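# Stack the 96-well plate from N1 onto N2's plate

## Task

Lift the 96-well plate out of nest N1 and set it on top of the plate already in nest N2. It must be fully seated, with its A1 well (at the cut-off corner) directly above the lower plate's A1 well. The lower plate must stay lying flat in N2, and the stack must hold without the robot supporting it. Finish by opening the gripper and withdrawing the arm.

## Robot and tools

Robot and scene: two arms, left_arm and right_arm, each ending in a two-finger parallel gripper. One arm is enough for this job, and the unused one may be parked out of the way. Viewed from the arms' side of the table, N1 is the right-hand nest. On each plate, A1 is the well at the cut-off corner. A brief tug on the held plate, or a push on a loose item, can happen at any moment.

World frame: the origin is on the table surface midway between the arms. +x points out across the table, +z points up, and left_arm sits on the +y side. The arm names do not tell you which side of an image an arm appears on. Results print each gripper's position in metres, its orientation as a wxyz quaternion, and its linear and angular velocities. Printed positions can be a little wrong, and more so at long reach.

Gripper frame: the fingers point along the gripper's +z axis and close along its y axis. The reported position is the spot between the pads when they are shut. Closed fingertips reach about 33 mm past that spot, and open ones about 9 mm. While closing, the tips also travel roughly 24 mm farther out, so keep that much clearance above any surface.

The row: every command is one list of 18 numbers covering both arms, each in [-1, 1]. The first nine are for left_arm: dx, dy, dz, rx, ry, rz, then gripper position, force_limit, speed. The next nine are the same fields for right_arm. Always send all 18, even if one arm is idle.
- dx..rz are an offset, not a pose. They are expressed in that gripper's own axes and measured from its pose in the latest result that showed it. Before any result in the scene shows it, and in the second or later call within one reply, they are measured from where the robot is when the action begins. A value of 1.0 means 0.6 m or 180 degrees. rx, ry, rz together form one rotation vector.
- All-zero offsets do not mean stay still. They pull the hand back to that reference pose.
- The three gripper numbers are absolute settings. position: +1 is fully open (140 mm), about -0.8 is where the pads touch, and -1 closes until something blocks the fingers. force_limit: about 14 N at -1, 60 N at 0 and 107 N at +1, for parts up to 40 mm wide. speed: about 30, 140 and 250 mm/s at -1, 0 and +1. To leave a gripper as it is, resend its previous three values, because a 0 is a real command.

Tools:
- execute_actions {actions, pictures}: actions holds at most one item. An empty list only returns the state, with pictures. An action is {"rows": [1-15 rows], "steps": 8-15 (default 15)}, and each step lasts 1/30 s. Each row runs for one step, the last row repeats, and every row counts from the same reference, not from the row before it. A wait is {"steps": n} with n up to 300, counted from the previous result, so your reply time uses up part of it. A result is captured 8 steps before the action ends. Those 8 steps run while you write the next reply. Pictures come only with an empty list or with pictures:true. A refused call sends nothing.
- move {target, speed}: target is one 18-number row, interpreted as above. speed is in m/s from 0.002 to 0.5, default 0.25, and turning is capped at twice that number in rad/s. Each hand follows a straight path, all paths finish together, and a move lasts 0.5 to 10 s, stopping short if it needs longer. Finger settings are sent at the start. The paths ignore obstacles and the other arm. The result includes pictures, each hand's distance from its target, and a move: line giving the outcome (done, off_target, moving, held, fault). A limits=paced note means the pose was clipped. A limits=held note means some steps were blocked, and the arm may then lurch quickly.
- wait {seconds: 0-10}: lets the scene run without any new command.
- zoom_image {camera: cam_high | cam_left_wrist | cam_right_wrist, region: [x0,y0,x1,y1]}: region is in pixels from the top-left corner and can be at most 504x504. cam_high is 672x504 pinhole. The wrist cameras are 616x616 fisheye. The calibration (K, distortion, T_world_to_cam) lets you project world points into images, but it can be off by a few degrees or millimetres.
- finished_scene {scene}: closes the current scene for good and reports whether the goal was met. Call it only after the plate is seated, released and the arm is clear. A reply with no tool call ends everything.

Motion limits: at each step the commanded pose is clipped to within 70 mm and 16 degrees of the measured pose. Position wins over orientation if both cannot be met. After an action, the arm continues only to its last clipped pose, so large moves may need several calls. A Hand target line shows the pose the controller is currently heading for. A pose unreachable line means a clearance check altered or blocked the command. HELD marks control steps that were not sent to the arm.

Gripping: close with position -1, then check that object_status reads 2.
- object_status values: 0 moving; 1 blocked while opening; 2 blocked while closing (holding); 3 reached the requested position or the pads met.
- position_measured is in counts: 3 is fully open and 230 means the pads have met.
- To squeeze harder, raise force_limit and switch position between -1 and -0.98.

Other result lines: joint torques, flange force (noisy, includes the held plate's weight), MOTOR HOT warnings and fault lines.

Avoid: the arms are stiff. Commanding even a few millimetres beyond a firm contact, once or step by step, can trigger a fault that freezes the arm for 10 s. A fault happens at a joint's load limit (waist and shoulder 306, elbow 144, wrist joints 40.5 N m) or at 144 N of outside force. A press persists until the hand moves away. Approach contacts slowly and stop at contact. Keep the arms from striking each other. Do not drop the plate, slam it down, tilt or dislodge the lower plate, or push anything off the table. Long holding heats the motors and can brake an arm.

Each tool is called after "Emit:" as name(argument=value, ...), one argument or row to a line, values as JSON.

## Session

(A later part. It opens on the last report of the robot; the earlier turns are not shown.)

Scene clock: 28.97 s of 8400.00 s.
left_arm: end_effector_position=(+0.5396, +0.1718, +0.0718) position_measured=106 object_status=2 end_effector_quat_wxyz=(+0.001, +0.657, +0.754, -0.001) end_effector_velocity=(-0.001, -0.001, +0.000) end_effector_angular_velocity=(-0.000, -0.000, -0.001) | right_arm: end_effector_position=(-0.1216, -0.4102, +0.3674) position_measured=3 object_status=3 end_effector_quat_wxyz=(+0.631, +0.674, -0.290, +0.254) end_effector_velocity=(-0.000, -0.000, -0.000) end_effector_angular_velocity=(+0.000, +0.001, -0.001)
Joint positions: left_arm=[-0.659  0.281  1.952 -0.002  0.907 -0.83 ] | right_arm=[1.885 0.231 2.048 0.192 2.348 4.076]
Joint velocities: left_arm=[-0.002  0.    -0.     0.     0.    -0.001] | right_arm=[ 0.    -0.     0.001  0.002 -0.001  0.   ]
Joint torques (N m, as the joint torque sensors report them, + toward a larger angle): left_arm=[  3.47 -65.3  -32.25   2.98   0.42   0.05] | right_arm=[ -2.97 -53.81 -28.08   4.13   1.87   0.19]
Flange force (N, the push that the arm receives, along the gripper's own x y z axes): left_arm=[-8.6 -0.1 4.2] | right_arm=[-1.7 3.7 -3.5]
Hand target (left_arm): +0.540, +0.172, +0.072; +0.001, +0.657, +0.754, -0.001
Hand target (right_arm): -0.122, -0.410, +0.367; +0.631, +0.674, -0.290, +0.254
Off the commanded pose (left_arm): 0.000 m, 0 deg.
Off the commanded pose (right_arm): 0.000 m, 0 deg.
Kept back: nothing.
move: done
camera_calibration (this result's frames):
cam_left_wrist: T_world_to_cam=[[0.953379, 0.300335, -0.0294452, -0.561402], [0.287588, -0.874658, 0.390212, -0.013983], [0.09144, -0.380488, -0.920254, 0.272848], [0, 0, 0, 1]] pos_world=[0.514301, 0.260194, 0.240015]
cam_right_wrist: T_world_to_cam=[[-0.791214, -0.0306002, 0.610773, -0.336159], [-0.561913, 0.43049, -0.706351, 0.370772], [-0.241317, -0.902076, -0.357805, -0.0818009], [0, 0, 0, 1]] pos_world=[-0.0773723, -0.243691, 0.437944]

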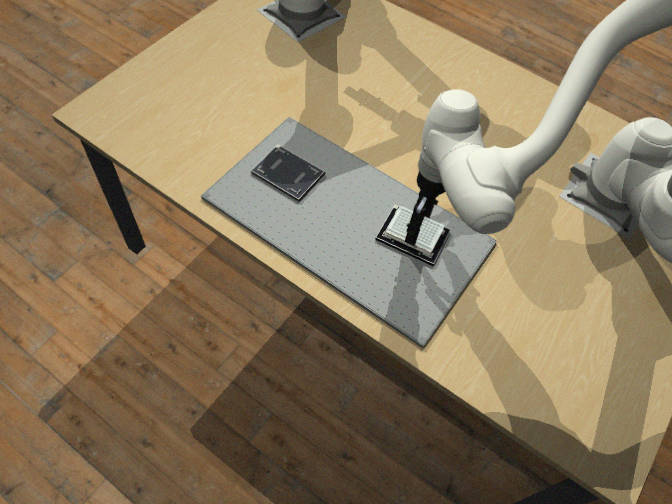

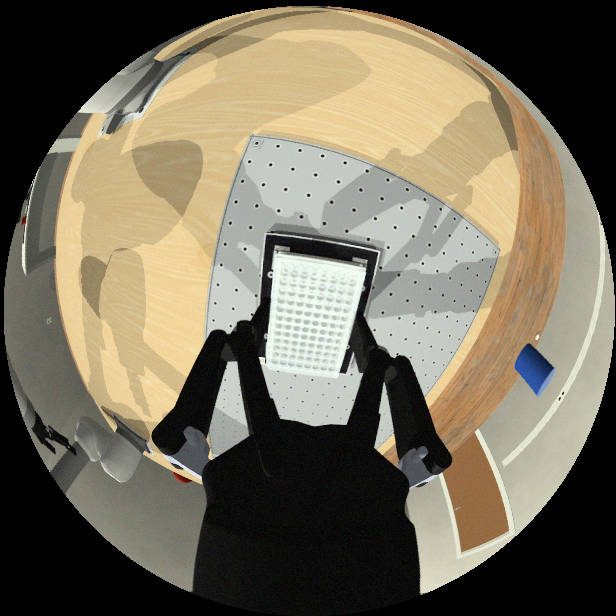

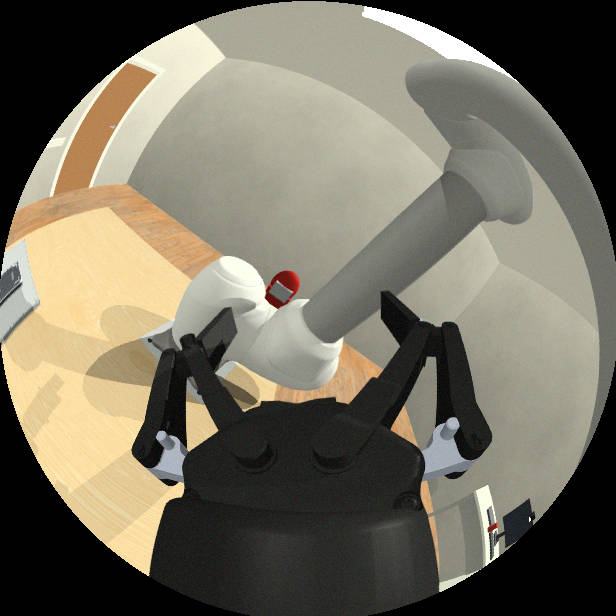

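Emit:
execute_actions(
  actions=[
    {"rows":[[0,0,0.001,0,0,0,-1,-0.4,-0.7,0,0,0,0,0,0,1,0,0],[0,0,0.002,0,0,0,-1,-0.4,-0.7,0,0,0,0,0,0,1,0,0],[0,0,0.003,0,0,0,-1,-0.4,-0.7,0,0,0,0,0,0,1,0,0]]},
  ],
)

Emit:
move(
  target=[0,0,0.002,0,0,0,-1,-0.4,-0.7,0,0,0,0,0,0,1,0,0],
  speed=0.01,
)

Scene clock: 29.60 s of 8400.00 s.
left_arm: end_effector_position=(+0.5396, +0.1718, +0.0700) position_measured=106 object_status=2 end_effector_quat_wxyz=(+0.001, +0.657, +0.754, -0.001) end_effector_velocity=(+0.001, -0.000, +0.001) end_effector_angular_velocity=(-0.001, -0.002, +0.002) | right_arm: end_effector_position=(-0.1216, -0.4102, +0.3674) position_measured=3 object_status=3 end_effector_quat_wxyz=(+0.631, +0.674, -0.290, +0.254) end_effector_velocity=(+0.000, -0.000, +0.001) end_effector_angular_velocity=(-0.002, +0.001, +0.001)
Joint positions: left_arm=[-0.659  0.283  1.953 -0.002  0.904 -0.83 ] | right_arm=[1.885 0.231 2.048 0.192 2.348 4.076]
Joint velocities: left_arm=[ 0.001  0.    -0.002  0.    -0.    -0.001] | right_arm=[ 0.001 -0.    -0.    -0.     0.002 -0.001]
Joint torques (N m, as the joint torque sensors report them, + toward a larger angle): left_arm=[  2.43 -64.67 -32.34   3.03   0.36  -0.1 ] | right_arm=[ -0.9  -54.23 -27.51   3.85   1.79  -0.03]
Flange force (N, the push that the arm receives, along the gripper's own x y z axes): left_arm=[-6.1 0.6 3.4] | right_arm=[-0.1 2.4 -5.4]
Steps of this call (steps 1 to 12: nothing new was sent; steps 13 to 19: the first 7 steps of this action). Readings (end_effector_position | what the end effector reports):
13: left_arm (+0.5396, +0.1718, +0.0718) | right_arm (-0.1216, -0.4102, +0.3674) | left_arm position_measured=106 object_status=2 | right_arm position_measured=3 object_status=3
14: left_arm (+0.5396, +0.1718, +0.0715) | right_arm (-0.1216, -0.4102, +0.3674) | left_arm position_measured=106 object_status=2 | right_arm position_measured=3 object_status=3
16: left_arm (+0.5396, +0.1718, +0.0703) | right_arm (-0.1216, -0.4102, +0.3674) | left_arm position_measured=106 object_status=2 | right_arm position_measured=3 object_status=3
19: the state above

Scene clock: 30.57 s of 8400.00 s.
left_arm: end_effector_position=(+0.5396, +0.1718, +0.0688) position_measured=106 object_status=2 end_effector_quat_wxyz=(+0.001, +0.657, +0.754, -0.001) end_effector_velocity=(+0.000, -0.000, +0.000) end_effector_angular_velocity=(-0.000, -0.000, -0.001) | right_arm: end_effector_position=(-0.1216, -0.4102, +0.3674) position_measured=3 object_status=3 end_effector_quat_wxyz=(+0.631, +0.674, -0.290, +0.254) end_effector_velocity=(+0.000, -0.000, +0.000) end_effector_angular_velocity=(+0.000, -0.001, +0.001)
Joint positions: left_arm=[-0.659  0.284  1.954 -0.002  0.902 -0.83 ] | right_arm=[1.885 0.231 2.048 0.192 2.348 4.076]
Joint velocities: left_arm=[ 0.     0.    -0.     0.    -0.     0.001] | right_arm=[-0.    -0.     0.    -0.001 -0.    -0.   ]
Joint torques (N m, as the joint torque sensors report them, + toward a larger angle): left_arm=[  2.86 -65.51 -32.08   2.86   0.16  -0.09] | right_arm=[ -2.23 -54.91 -28.01   3.85   1.96  -0.12]
Flange force (N, the push that the arm receives, along the gripper's own x y z axes): left_arm=[-7.5 1.2 3.8] | right_arm=[-2.9 2.9 -4.9]
Hand target (left_arm): +0.540, +0.172, +0.069; +0.001, +0.657, +0.754, -0.001
Hand target (right_arm): -0.122, -0.410, +0.367; +0.631, +0.674, -0.290, +0.254
Off your previous action's commanded pose (left_arm): 0.000 m, 0 deg at its last step (step 8 of this call).
Off your previous action's commanded pose (right_arm): 0.000 m, 0 deg at its last step (step 8 of this call).
Off the commanded pose (left_arm): 0.000 m, 0 deg.
Off the commanded pose (right_arm): 0.000 m, 0 deg.
Kept back: nothing.
move: done
camera_calibration (this result's frames):
cam_left_wrist: T_world_to_cam=[[0.953446, 0.300136, -0.029306, -0.561498], [0.287364, -0.874785, 0.390095, -0.0126531], [0.0914449, -0.380356, -0.920308, 0.270054], [0, 0, 0, 1]] pos_world=[0.514299, 0.260173, 0.237013]
cam_right_wrist: T_world_to_cam=[[-0.791214, -0.0306003, 0.610773, -0.336159], [-0.561913, 0.43049, -0.706351, 0.370772], [-0.241317, -0.902077, -0.357804, -0.081801], [0, 0, 0, 1]] pos_world=[-0.0773724, -0.243691, 0.437944]

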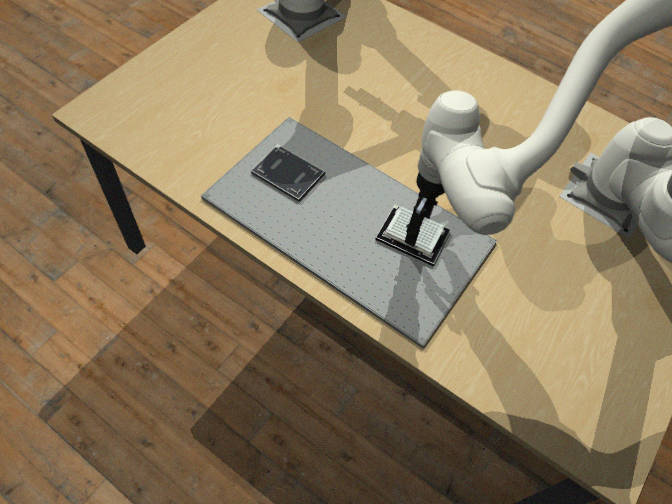

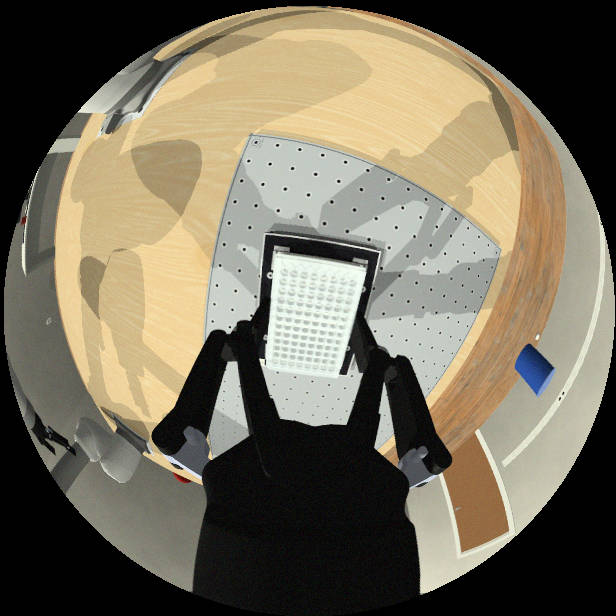

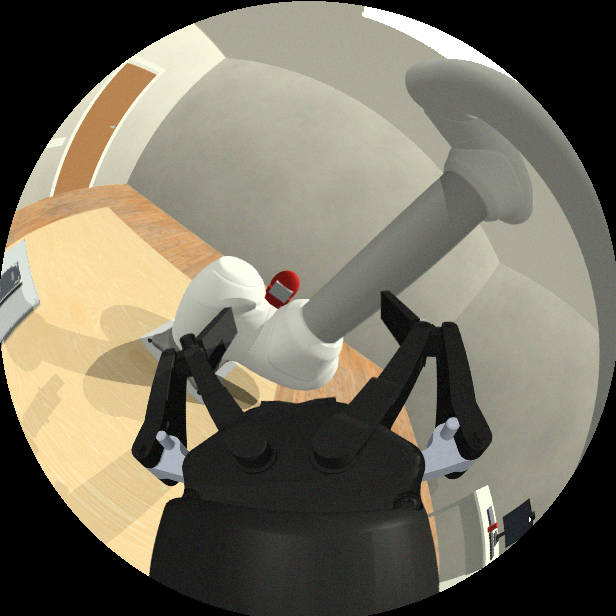

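Emit:
move(
  target=[0,0,0.0027,0,0,0,-1,-0.4,-0.7,0,0,0,0,0,0,1,0,0],
  speed=0.01,
)

Emit:
zoom_image(
  camera="cam_left_wrist",
  region=[240,220,400,400],
)

Emit:
zoom_image(
  camera="cam_high",
  region=[370,195,460,270],
)

Scene clock: 31.60 s of 8400.00 s.
left_arm: end_effector_position=(+0.5396, +0.1718, +0.0673) position_measured=106 object_status=2 end_effector_quat_wxyz=(+0.001, +0.657, +0.754, -0.001) end_effector_velocity=(-0.001, +0.000, -0.000) end_effector_angular_velocity=(+0.000, +0.001, -0.001) | right_arm: end_effector_position=(-0.1216, -0.4102, +0.3674) position_measured=3 object_status=3 end_effector_quat_wxyz=(+0.631, +0.674, -0.290, +0.254) end_effector_velocity=(+0.000, +0.000, +0.000) end_effector_angular_velocity=(+0.000, -0.002, +0.000)
Joint positions: left_arm=[-0.659  0.286  1.955 -0.002  0.899 -0.83 ] | right_arm=[1.885 0.231 2.048 0.192 2.348 4.076]
Joint velocities: left_arm=[-0.    -0.     0.001 -0.    -0.     0.   ] | right_arm=[-0.001 -0.    -0.    -0.001  0.     0.001]
Joint torques (N m, as the joint torque sensors report them, + toward a larger angle): left_arm=[  2.23 -30.53 -15.21   3.16  -3.71   0.02] | right_arm=[ -2.51 -50.86 -27.63   4.04   2.03  -0.15]
Flange force (N, the push that the arm receives, along the gripper's own x y z axes): left_arm=[2.9 -8.3 -54.4] | right_arm=[1.4 6.1 -0.5]
Hand target (left_arm): +0.540, +0.172, +0.067; +0.001, +0.657, +0.754, -0.001
Hand target (right_arm): -0.122, -0.410, +0.367; +0.631, +0.674, -0.290, +0.254
Off the commanded pose (left_arm): 0.000 m, 0 deg.
Off the commanded pose (right_arm): 0.000 m, 0 deg.
Kept back: nothing.
move: done
camera_calibration (this result's frames):
cam_left_wrist: T_world_to_cam=[[0.953448, 0.300137, -0.0292259, -0.561584], [0.287324, -0.874749, 0.390205, -0.0120894], [0.0915496, -0.380437, -0.920264, 0.268566], [0, 0, 0, 1]] pos_world=[0.514328, 0.260149, 0.235456]
cam_right_wrist: T_world_to_cam=[[-0.791214, -0.0306004, 0.610773, -0.336159], [-0.561913, 0.43049, -0.706351, 0.370772], [-0.241317, -0.902077, -0.357805, -0.0818009], [0, 0, 0, 1]] pos_world=[-0.0773724, -0.243691, 0.437944]

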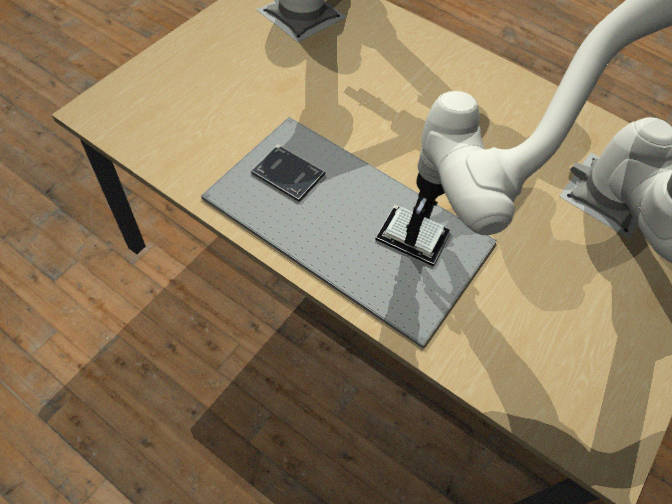

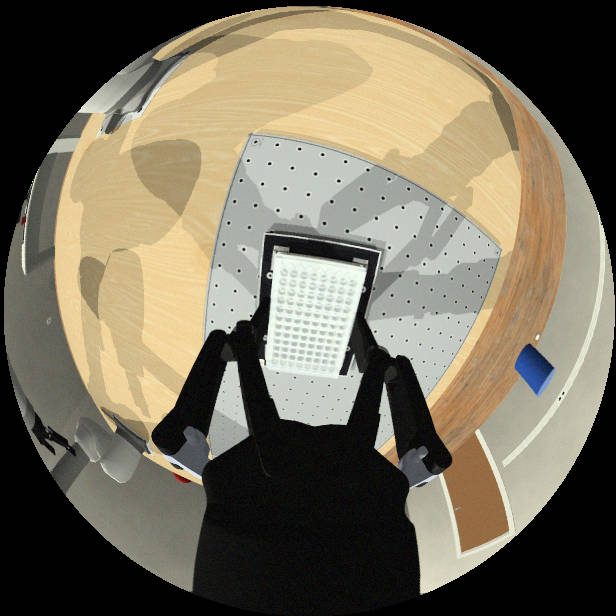

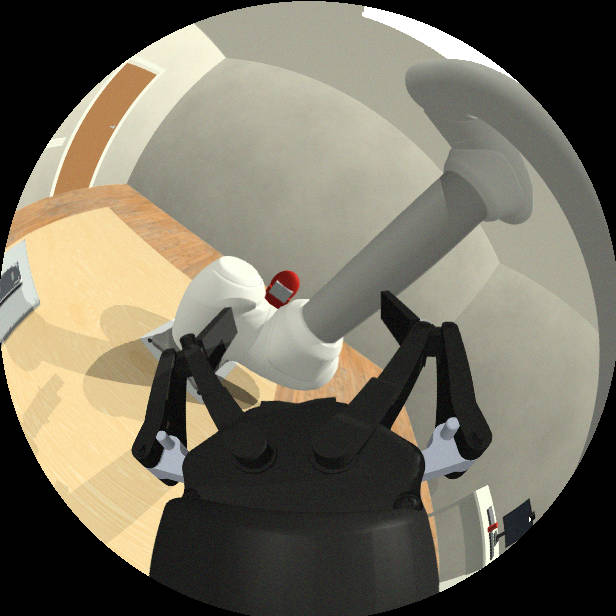

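Region (240, 220, 400, 400) of cam_left_wrist's 616x616 image, scaled by 2.800, with more detail than that image has.

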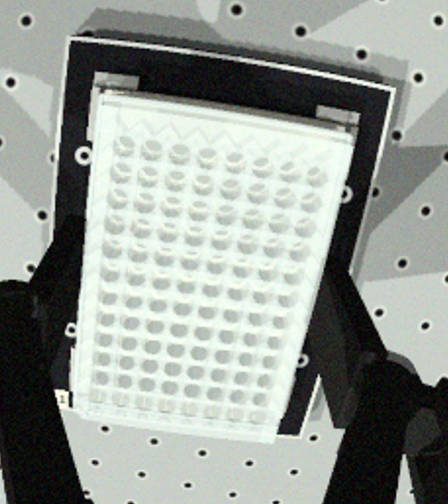

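Region (370, 195, 460, 270) of cam_high's 672x504 image, scaled by 5.600, with more detail than that image has.

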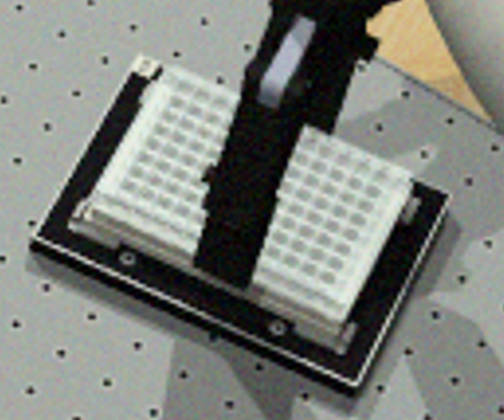

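Emit:
move(
  target=[0,0,-0.002,0,0,0,-1,-0.4,-0.7,0,0,0,0,0,0,1,0,0],
  speed=0.01,
)

Emit:
move(
  target=[0.002,0,0,0,0,0,-1,-0.4,-0.7,0,0,0,0,0,0,1,0,0],
  speed=0.01,
)

Scene clock: 32.73 s of 8400.00 s.
left_arm: end_effector_position=(+0.5396, +0.1718, +0.0684) position_measured=106 object_status=2 end_effector_quat_wxyz=(+0.001, +0.657, +0.754, -0.001) end_effector_velocity=(+0.001, -0.001, +0.002) end_effector_angular_velocity=(-0.002, -0.002, +0.001) | right_arm: end_effector_position=(-0.1216, -0.4102, +0.3674) position_measured=3 object_status=3 end_effector_quat_wxyz=(+0.631, +0.674, -0.290, +0.254) end_effector_velocity=(-0.000, +0.000, -0.001) end_effector_angular_velocity=(+0.003, +0.001, +0.001)
Joint positions: left_arm=[-0.659  0.285  1.955 -0.002  0.901 -0.83 ] | right_arm=[1.885 0.231 2.048 0.192 2.348 4.076]
Joint velocities: left_arm=[ 0.    -0.001 -0.002 -0.    -0.    -0.001] | right_arm=[ 0.001  0.    -0.001 -0.001 -0.002 -0.001]
Joint torques (N m, as the joint torque sensors report them, + toward a larger angle): left_arm=[  3.82 -63.78 -31.06   2.97   0.33  -0.09] | right_arm=[ -3.38 -53.34 -27.35   4.29   2.16  -0.05]
Flange force (N, the push that the arm receives, along the gripper's own x y z axes): left_arm=[-7.8 -0.3 1.2] | right_arm=[-2.3 4.7 -4.1]
Hand target (left_arm): +0.540, +0.172, +0.068; +0.001, +0.657, +0.754, -0.001
Hand target (right_arm): -0.122, -0.410, +0.367; +0.631, +0.674, -0.290, +0.254
Off the commanded pose (left_arm): 0.000 m, 0 deg.
Off the commanded pose (right_arm): 0.000 m, 0 deg.
Kept back: nothing.
move: done
camera_calibration (this result's frames):
cam_left_wrist: T_world_to_cam=[[0.953446, 0.300137, -0.0293098, -0.561507], [0.287367, -0.874787, 0.390088, -0.0124857], [0.0914399, -0.38035, -0.920311, 0.269671], [0, 0, 0, 1]] pos_world=[0.514296, 0.260176, 0.236594]
cam_right_wrist: T_world_to_cam=[[-0.791214, -0.0306002, 0.610773, -0.336159], [-0.561913, 0.43049, -0.706352, 0.370772], [-0.241317, -0.902077, -0.357804, -0.081801], [0, 0, 0, 1]] pos_world=[-0.0773723, -0.243691, 0.437944]

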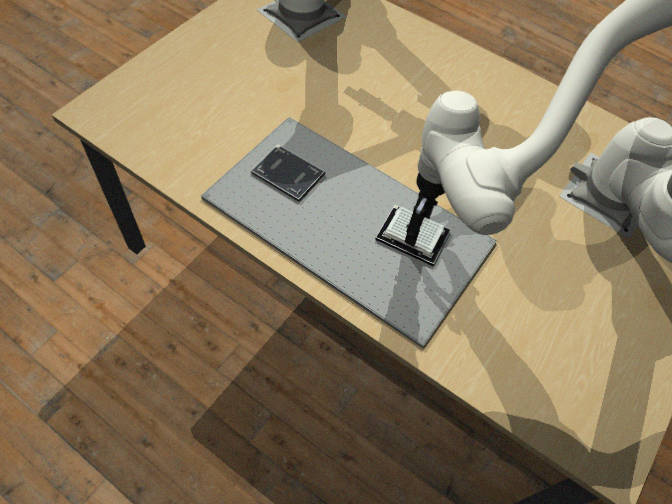

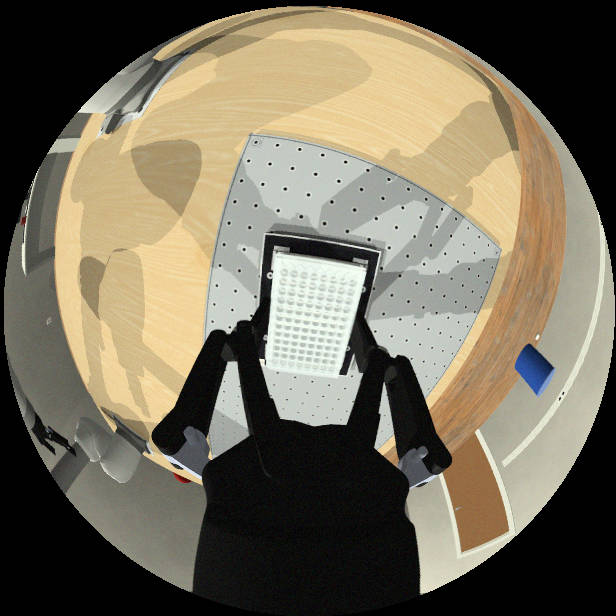

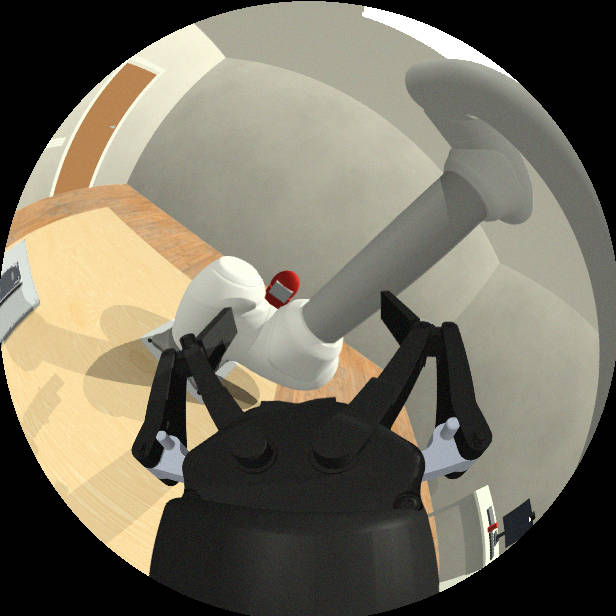

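Scene clock: 33.43 s of 8400.00 s.
left_arm: end_effector_position=(+0.5394, +0.1730, +0.0684) position_measured=106 object_status=2 end_effector_quat_wxyz=(+0.001, +0.657, +0.754, -0.001) end_effector_velocity=(-0.000, -0.000, -0.001) end_effector_angular_velocity=(+0.001, +0.001, +0.000) | right_arm: end_effector_position=(-0.1216, -0.4102, +0.3674) position_measured=3 object_status=3 end_effector_quat_wxyz=(+0.631, +0.674, -0.290, +0.254) end_effector_velocity=(-0.000, +0.000, +0.000) end_effector_angular_velocity=(+0.001, +0.001, -0.001)
Joint positions: left_arm=[-0.657  0.284  1.956 -0.002  0.901 -0.829] | right_arm=[1.885 0.231 2.048 0.192 2.348 4.076]
Joint velocities: left_arm=[-0.     0.001 -0.     0.    -0.    -0.001] | right_arm=[ 0.    -0.    -0.     0.001 -0.    -0.001]
Joint torques (N m, as the joint torque sensors report them, + toward a larger angle): left_arm=[  2.85 -64.71 -31.72   3.05   0.14  -0.16] | right_arm=[ -1.23 -51.56 -27.59   3.73   2.5   -0.16]
Flange force (N, the push that the arm receives, along the gripper's own x y z axes): left_arm=[-7.1 1.0 2.8] | right_arm=[1.1 4.3 -1.2]
Hand target (left_arm): +0.539, +0.173, +0.068; +0.001, +0.657, +0.754, -0.001
Hand target (right_arm): -0.122, -0.410, +0.367; +0.631, +0.674, -0.290, +0.254
Off the commanded pose (left_arm): 0.000 m, 0 deg.
Off the commanded pose (right_arm): 0.000 m, 0 deg.
Kept back: nothing.
move: done
camera_calibration (this result's frames):
cam_left_wrist: T_world_to_cam=[[0.953455, 0.300108, -0.0293086, -0.561693], [0.287341, -0.874796, 0.390086, -0.011391], [0.0914291, -0.380351, -0.920312, 0.270137], [0, 0, 0, 1]] pos_world=[0.514124, 0.261351, 0.236591]
cam_right_wrist: T_world_to_cam=[[-0.791214, -0.0306002, 0.610773, -0.336159], [-0.561913, 0.43049, -0.706351, 0.370772], [-0.241317, -0.902076, -0.357804, -0.0818009], [0, 0, 0, 1]] pos_world=[-0.0773723, -0.243691, 0.437944]

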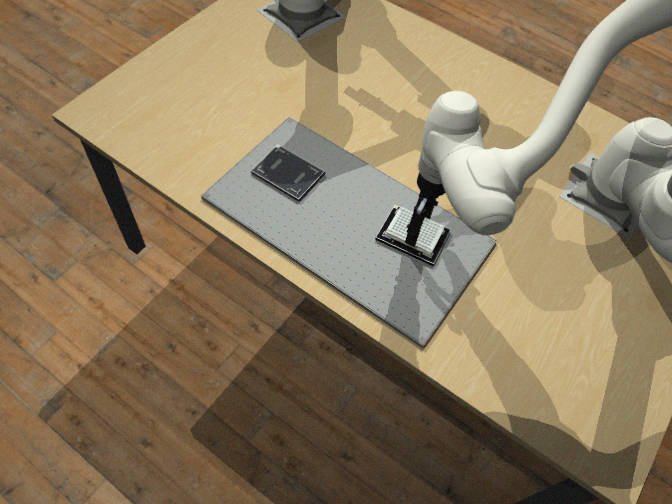

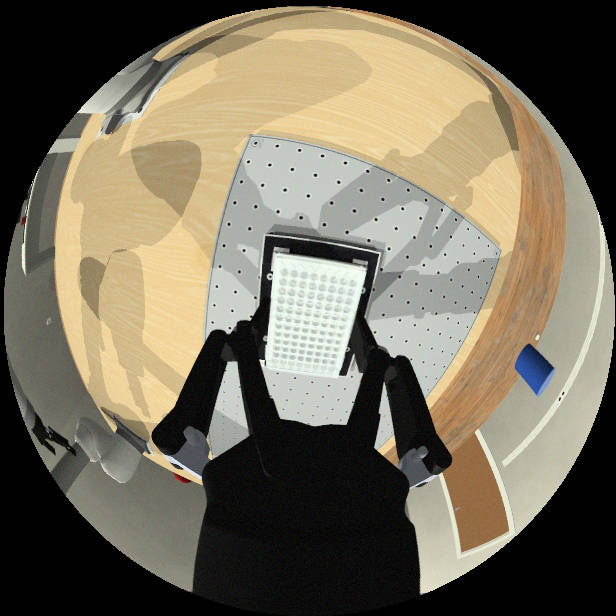

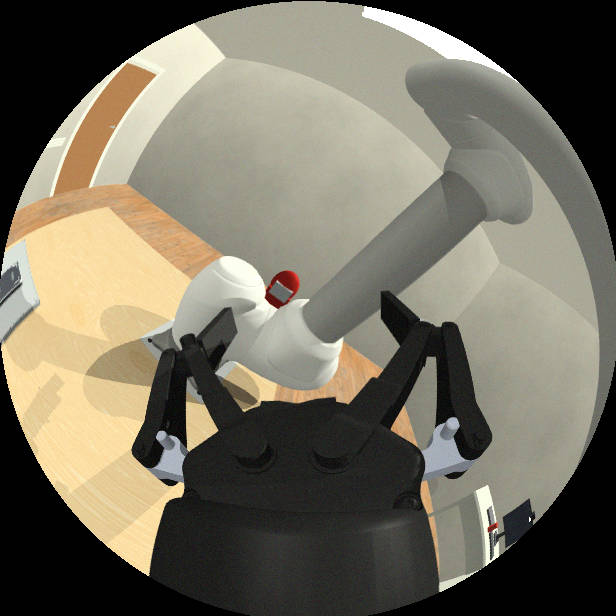

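Free, so probably not nested. Try lowering here.

Emit:
move(
  target=[0,0,0.002,0,0,0,-1,-0.4,-0.7,0,0,0,0,0,0,1,0,0],
  speed=0.01,
)

Emit:
zoom_image(
  camera="cam_left_wrist",
  region=[255,225,395,305],
)

Emit:
zoom_image(
  camera="cam_left_wrist",
  region=[250,320,370,390],
)

Scene clock: 34.43 s of 8400.00 s.
left_arm: end_effector_position=(+0.5395, +0.1730, +0.0673) position_measured=106 object_status=2 end_effector_quat_wxyz=(+0.001, +0.657, +0.754, -0.001) end_effector_velocity=(-0.001, -0.000, -0.001) end_effector_angular_velocity=(+0.001, +0.001, -0.001) | right_arm: end_effector_position=(-0.1216, -0.4102, +0.3674) position_measured=3 object_status=3 end_effector_quat_wxyz=(+0.631, +0.674, -0.290, +0.254) end_effector_velocity=(-0.000, -0.000, -0.001) end_effector_angular_velocity=(-0.001, +0.001, -0.000)
Joint positions: left_arm=[-0.657  0.285  1.957 -0.002  0.898 -0.829] | right_arm=[1.885 0.231 2.048 0.192 2.348 4.076]
Joint velocities: left_arm=[-0.001  0.     0.     0.     0.     0.   ] | right_arm=[ 0.001  0.001  0.001  0.001 -0.001 -0.   ]
Joint torques (N m, as the joint torque sensors report them, + toward a larger angle): left_arm=[  3.03 -29.84 -14.58   3.4   -3.62  -0.06] | right_arm=[ -3.88 -50.05 -29.04   3.9    2.11  -0.24]
Flange force (N, the push that the arm receives, along the gripper's own x y z axes): left_arm=[1.4 -8.8 -55.3] | right_arm=[-0.2 7.7 3.6]
Hand target (left_arm): +0.539, +0.173, +0.067; +0.001, +0.657, +0.754, -0.001
Hand target (right_arm): -0.122, -0.410, +0.367; +0.631, +0.674, -0.290, +0.254
Off the commanded pose (left_arm): 0.000 m, 0 deg.
Off the commanded pose (right_arm): 0.000 m, 0 deg.
Kept back: nothing.
move: done
camera_calibration (this result's frames):
cam_left_wrist: T_world_to_cam=[[0.95345, 0.300129, -0.0292423, -0.561773], [0.287326, -0.87476, 0.390178, -0.0109818], [0.0915236, -0.380417, -0.920275, 0.269033], [0, 0, 0, 1]] pos_world=[0.514155, 0.261343, 0.235442]
cam_right_wrist: T_world_to_cam=[[-0.791214, -0.0306002, 0.610773, -0.336159], [-0.561913, 0.43049, -0.706352, 0.370772], [-0.241317, -0.902077, -0.357804, -0.081801], [0, 0, 0, 1]] pos_world=[-0.0773723, -0.243691, 0.437944]

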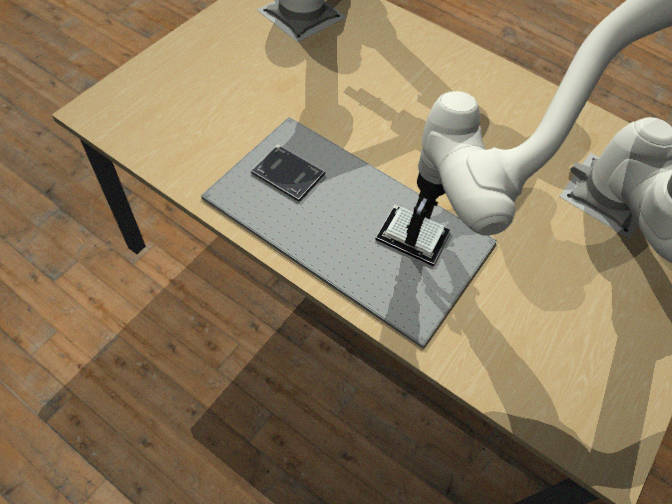

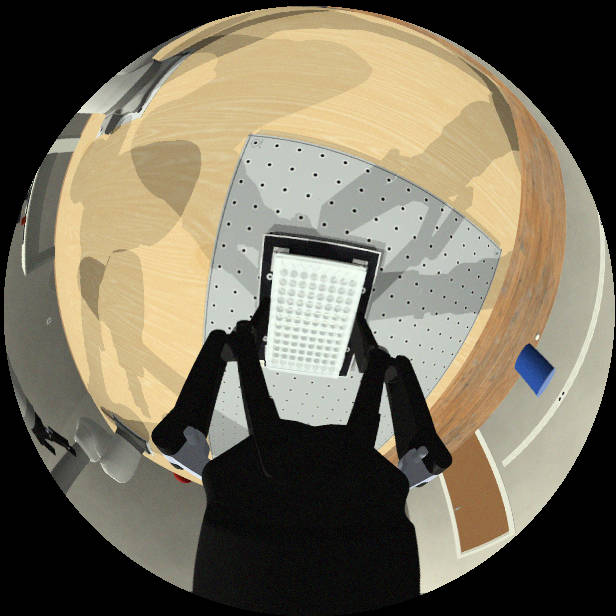

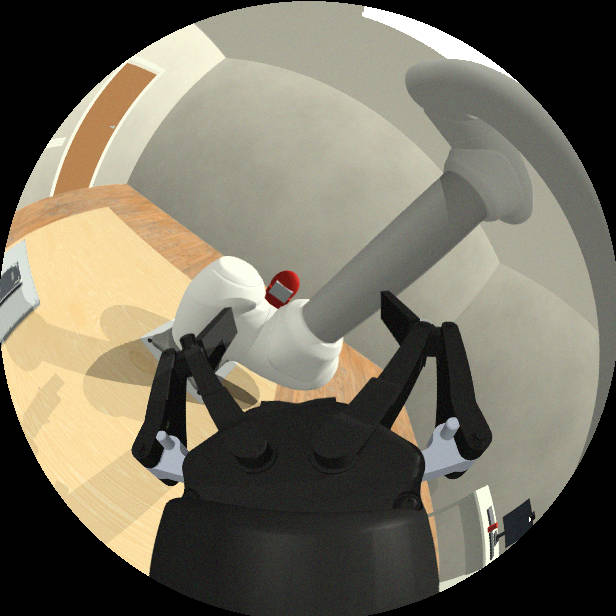

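Region (255, 225, 395, 305) of cam_left_wrist's 616x616 image, scaled by 3.600, with more detail than that image has; it fills the top 288 rows of this view, and the rest is white.

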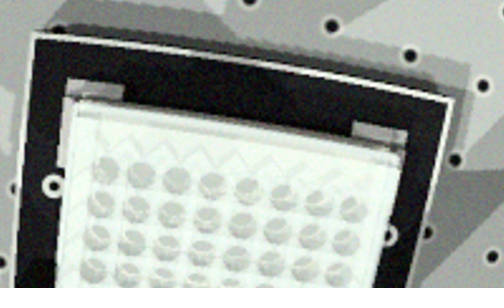

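Region (250, 320, 370, 390) of cam_left_wrist's 616x616 image, scaled by 4.200, with more detail than that image has; it fills the top 294 rows of this view, and the rest is white.

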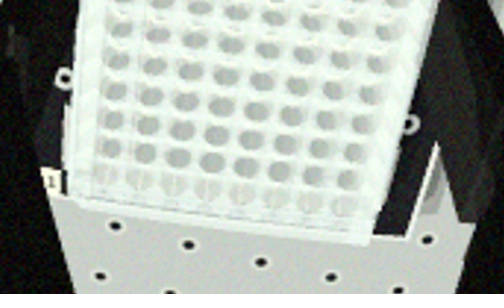

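Emit:
move(
  target=[0,0,-0.0015,0,0,0,-1,-0.4,-0.7,0,0,0,0,0,0,1,0,0],
  speed=0.01,
)

Emit:
move(
  target=[-0.001,-0.0015,0,0,0,-0.002,-1,-0.4,-0.7,0,0,0,0,0,0,1,0,0],
  speed=0.01,
)

Emit:
move(
  target=[0,0,0.0015,0,0,0,-1,-0.4,-0.7,0,0,0,0,0,0,1,0,0],
  speed=0.01,
)

Emit:
zoom_image(
  camera="cam_left_wrist",
  region=[240,220,400,400],
)

Scene clock: 35.57 s of 8400.00 s.
left_arm: end_effector_position=(+0.5394, +0.1730, +0.0681) position_measured=106 object_status=2 end_effector_quat_wxyz=(+0.001, +0.657, +0.754, -0.001) end_effector_velocity=(+0.000, -0.001, +0.001) end_effector_angular_velocity=(-0.001, -0.001, -0.001) | right_arm: end_effector_position=(-0.1216, -0.4102, +0.3674) position_measured=3 object_status=3 end_effector_quat_wxyz=(+0.631, +0.674, -0.290, +0.254) end_effector_velocity=(-0.000, +0.000, +0.000) end_effector_angular_velocity=(-0.000, +0.002, -0.001)
Joint positions: left_arm=[-0.657  0.284  1.956 -0.002  0.9   -0.829] | right_arm=[1.885 0.231 2.048 0.192 2.348 4.076]
Joint velocities: left_arm=[-0.001 -0.001 -0.001 -0.     0.     0.   ] | right_arm=[-0.    -0.    -0.     0.002  0.    -0.   ]
Joint torques (N m, as the joint torque sensors report them, + toward a larger angle): left_arm=[  3.25 -54.95 -26.19   3.04  -0.6   -0.06] | right_arm=[ -2.09 -53.03 -27.01   3.91   1.99  -0.34]
Flange force (N, the push that the arm receives, along the gripper's own x y z axes): left_arm=[-6.0 -1.7 -13.8] | right_arm=[-0.7 4.9 -4.5]
Hand target (left_arm): +0.539, +0.173, +0.068; +0.001, +0.657, +0.754, -0.001
Hand target (right_arm): -0.122, -0.410, +0.367; +0.631, +0.674, -0.290, +0.254
Off the commanded pose (left_arm): 0.000 m, 0 deg.
Off the commanded pose (right_arm): 0.000 m, 0 deg.
Kept back: nothing.
move: done
camera_calibration (this result's frames):
cam_left_wrist: T_world_to_cam=[[0.953448, 0.300129, -0.0293114, -0.561712], [0.287362, -0.874791, 0.390081, -0.0112736], [0.0914333, -0.380345, -0.920314, 0.269863], [0, 0, 0, 1]] pos_world=[0.514128, 0.261365, 0.236292]
cam_right_wrist: T_world_to_cam=[[-0.791214, -0.0306002, 0.610773, -0.336159], [-0.561913, 0.43049, -0.706351, 0.370772], [-0.241317, -0.902076, -0.357804, -0.0818009], [0, 0, 0, 1]] pos_world=[-0.0773723, -0.243691, 0.437944]

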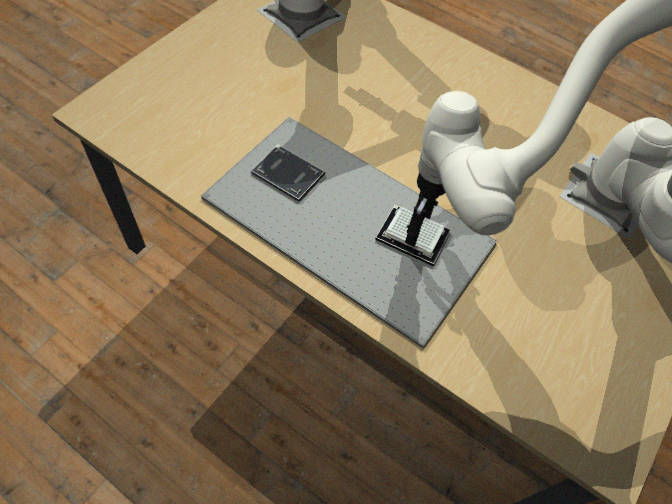

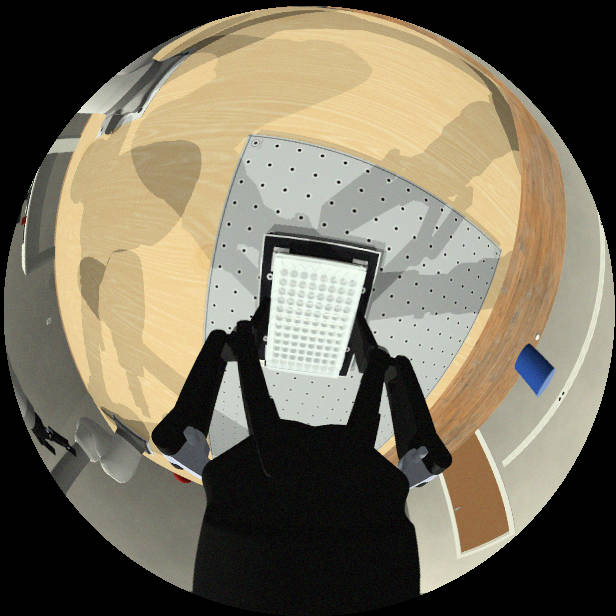

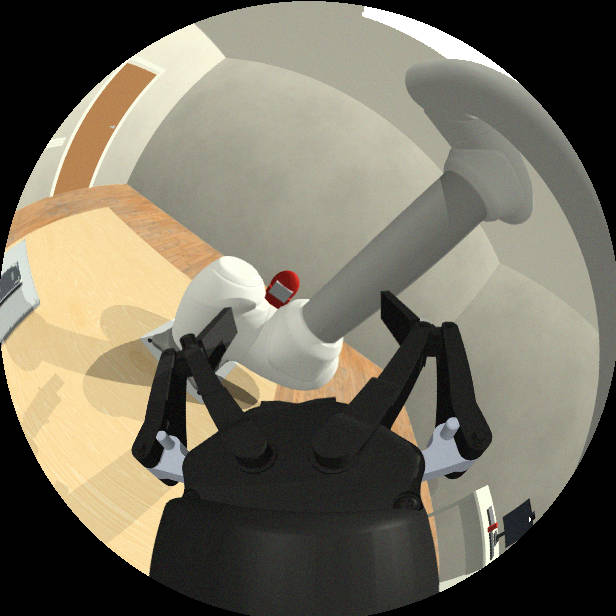

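Scene clock: 36.27 s of 8400.00 s.
left_arm: end_effector_position=(+0.5386, +0.1724, +0.0681) position_measured=106 object_status=2 end_effector_quat_wxyz=(+0.000, +0.655, +0.756, -0.001) end_effector_velocity=(-0.001, -0.000, -0.001) end_effector_angular_velocity=(+0.001, +0.001, -0.001) | right_arm: end_effector_position=(-0.1216, -0.4102, +0.3674) position_measured=3 object_status=3 end_effector_quat_wxyz=(+0.631, +0.674, -0.290, +0.254) end_effector_velocity=(+0.000, +0.000, -0.000) end_effector_angular_velocity=(+0.001, -0.002, +0.002)
Joint positions: left_arm=[-0.659  0.284  1.957 -0.002  0.9   -0.837] | right_arm=[1.885 0.231 2.048 0.192 2.348 4.076]
Joint velocities: left_arm=[-0.001  0.     0.001 -0.     0.    -0.   ] | right_arm=[ 0.001 -0.    -0.    -0.002 -0.    -0.   ]
Joint torques (N m, as the joint torque sensors report them, + toward a larger angle): left_arm=[ -3.33 -57.48 -23.89   0.06   1.36  -0.1 ] | right_arm=[ -3.84 -50.96 -28.29   3.58   2.17   0.38]
Flange force (N, the push that the arm receives, along the gripper's own x y z axes): left_arm=[-3.8 11.5 -8.7] | right_arm=[-0.7 7.1 1.1]
Hand target (left_arm): +0.539, +0.172, +0.068; +0.001, +0.655, +0.756, -0.001
Hand target (right_arm): -0.122, -0.410, +0.367; +0.631, +0.674, -0.290, +0.254
Off the commanded pose (left_arm): 0.000 m, 0 deg.
Off the commanded pose (right_arm): 0.000 m, 0 deg.
Kept back: nothing.
move: done
camera_calibration (this result's frames):
cam_left_wrist: T_world_to_cam=[[0.951524, 0.30617, -0.0293704, -0.560738], [0.292933, -0.872974, 0.390009, -0.0149491], [0.0937693, -0.379706, -0.920343, 0.268329], [0, 0, 0, 1]] pos_world=[0.512774, 0.260517, 0.236316]
cam_right_wrist: T_world_to_cam=[[-0.791214, -0.0306005, 0.610773, -0.336159], [-0.561913, 0.43049, -0.706351, 0.370772], [-0.241317, -0.902076, -0.357805, -0.0818007], [0, 0, 0, 1]] pos_world=[-0.0773723, -0.243691, 0.437944]

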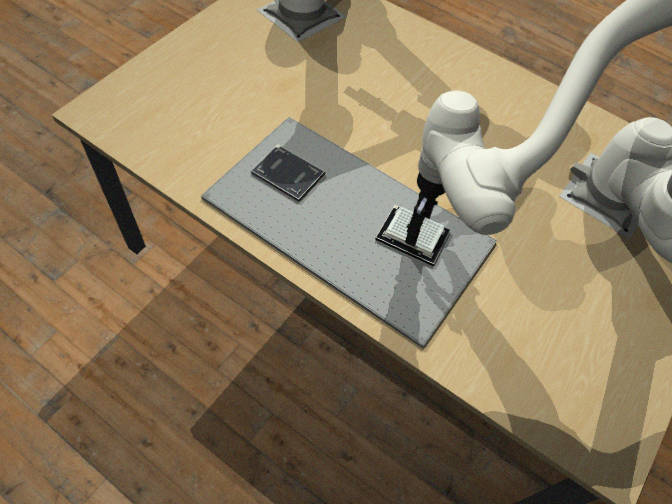

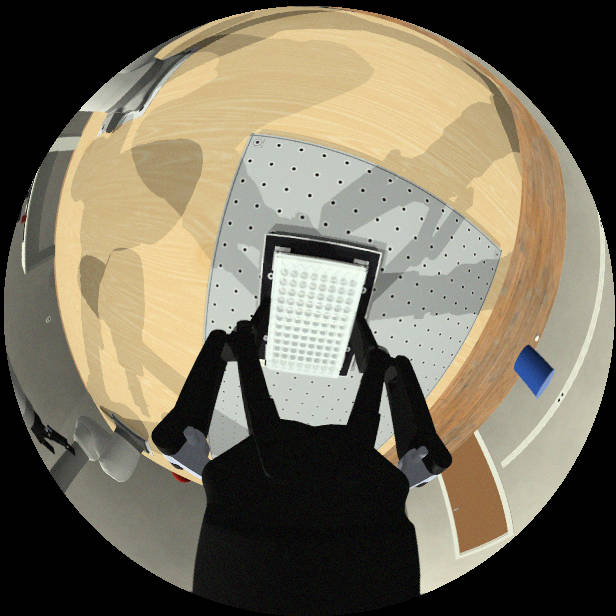

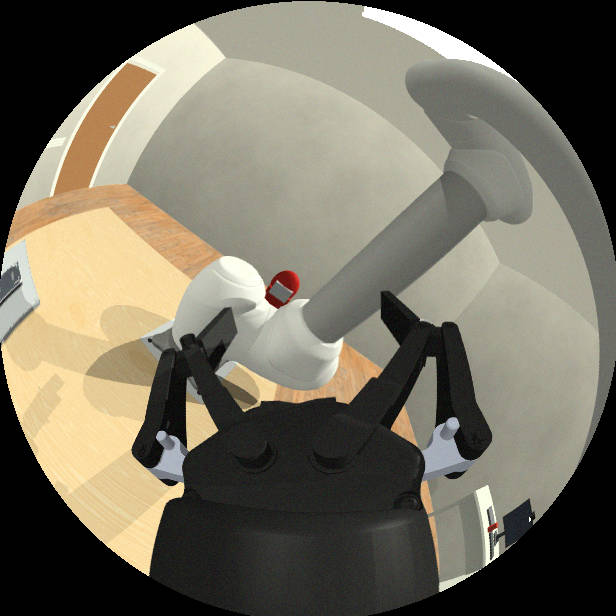

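Scene clock: 36.97 s of 8400.00 s.
left_arm: end_effector_position=(+0.5386, +0.1723, +0.0673) position_measured=106 object_status=2 end_effector_quat_wxyz=(+0.001, +0.655, +0.756, -0.001) end_effector_velocity=(+0.000, +0.000, -0.000) end_effector_angular_velocity=(+0.000, +0.000, +0.001) | right_arm: end_effector_position=(-0.1216, -0.4102, +0.3674) position_measured=3 object_status=3 end_effector_quat_wxyz=(+0.631, +0.674, -0.290, +0.254) end_effector_velocity=(-0.000, +0.000, -0.001) end_effector_angular_velocity=(+0.003, +0.001, -0.001)
Joint positions: left_arm=[-0.659  0.285  1.958 -0.002  0.898 -0.837] | right_arm=[1.885 0.231 2.048 0.192 2.348 4.076]
Joint velocities: left_arm=[ 0.     0.001 -0.     0.    -0.    -0.001] | right_arm=[ 0.     0.    -0.     0.001 -0.003 -0.   ]
Joint torques (N m, as the joint torque sensors report them, + toward a larger angle): left_arm=[ -3.98 -30.32 -11.74   0.15  -1.51  -0.11] | right_arm=[ -2.38 -52.02 -27.41   3.73   2.52  -0.05]
Flange force (N, the push that the arm receives, along the gripper's own x y z axes): left_arm=[6.1 3.5 -52.7] | right_arm=[-0.7 5.1 -2.1]
Hand target (left_arm): +0.539, +0.172, +0.067; +0.000, +0.655, +0.756, -0.001
Hand target (right_arm): -0.122, -0.410, +0.367; +0.631, +0.674, -0.290, +0.254
Off the commanded pose (left_arm): 0.000 m, 0 deg.
Off the commanded pose (right_arm): 0.000 m, 0 deg.
Kept back: nothing.
move: done
camera_calibration (this result's frames):
cam_left_wrist: T_world_to_cam=[[0.951527, 0.306165, -0.0293203, -0.560786], [0.292903, -0.872953, 0.390079, -0.0146405], [0.0938334, -0.379759, -0.920314, 0.267503], [0, 0, 0, 1]] pos_world=[0.51279, 0.260499, 0.235455]
cam_right_wrist: T_world_to_cam=[[-0.791214, -0.0306002, 0.610773, -0.336159], [-0.561913, 0.43049, -0.706351, 0.370772], [-0.241317, -0.902077, -0.357804, -0.081801], [0, 0, 0, 1]] pos_world=[-0.0773723, -0.243691, 0.437944]

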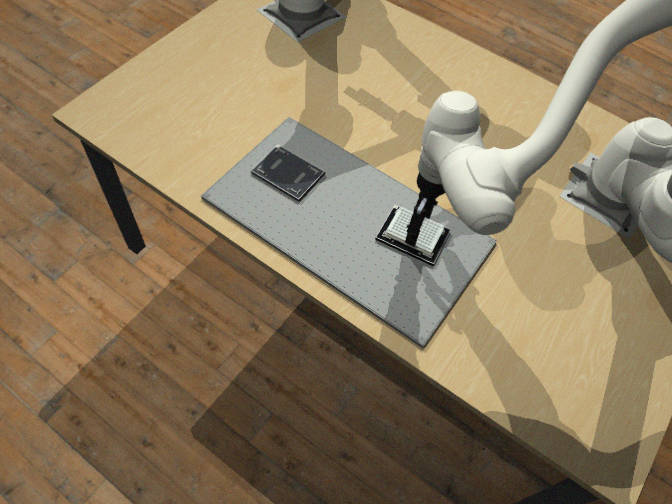

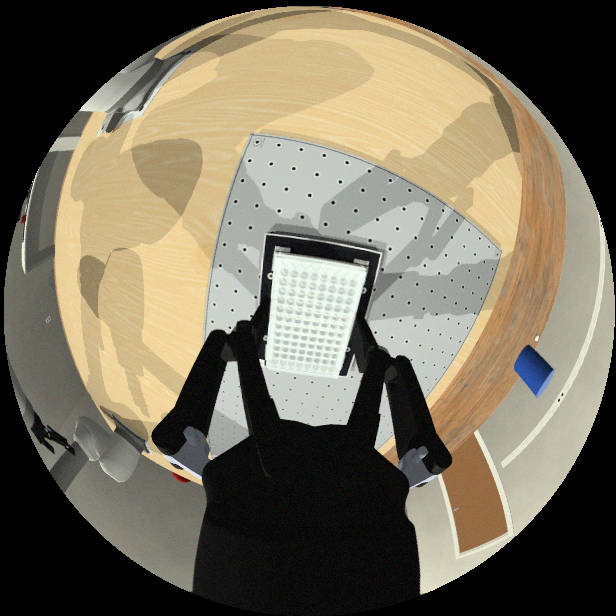

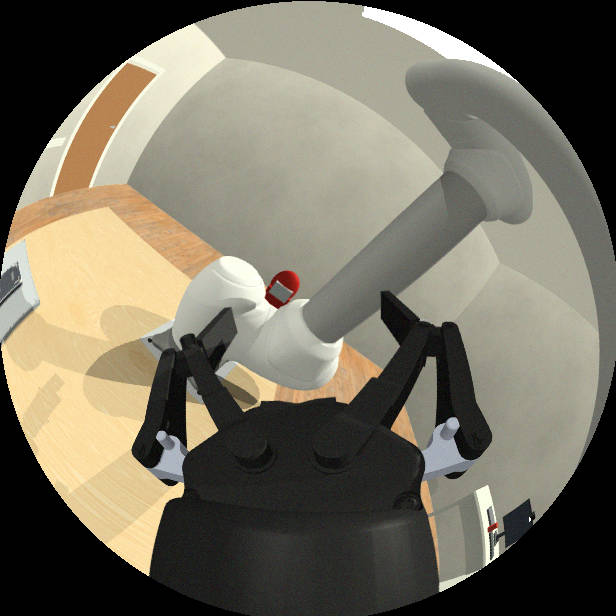

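Region (240, 220, 400, 400) of cam_left_wrist's 616x616 image, scaled by 2.800, with more detail than that image has.

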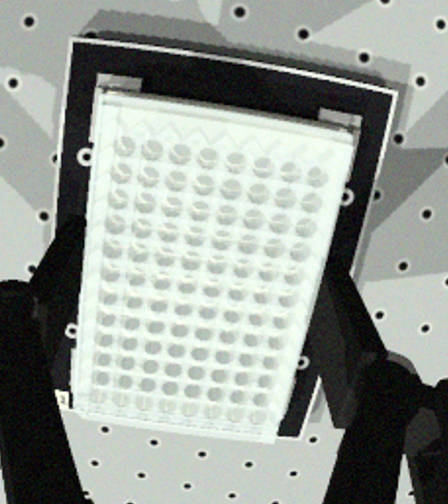

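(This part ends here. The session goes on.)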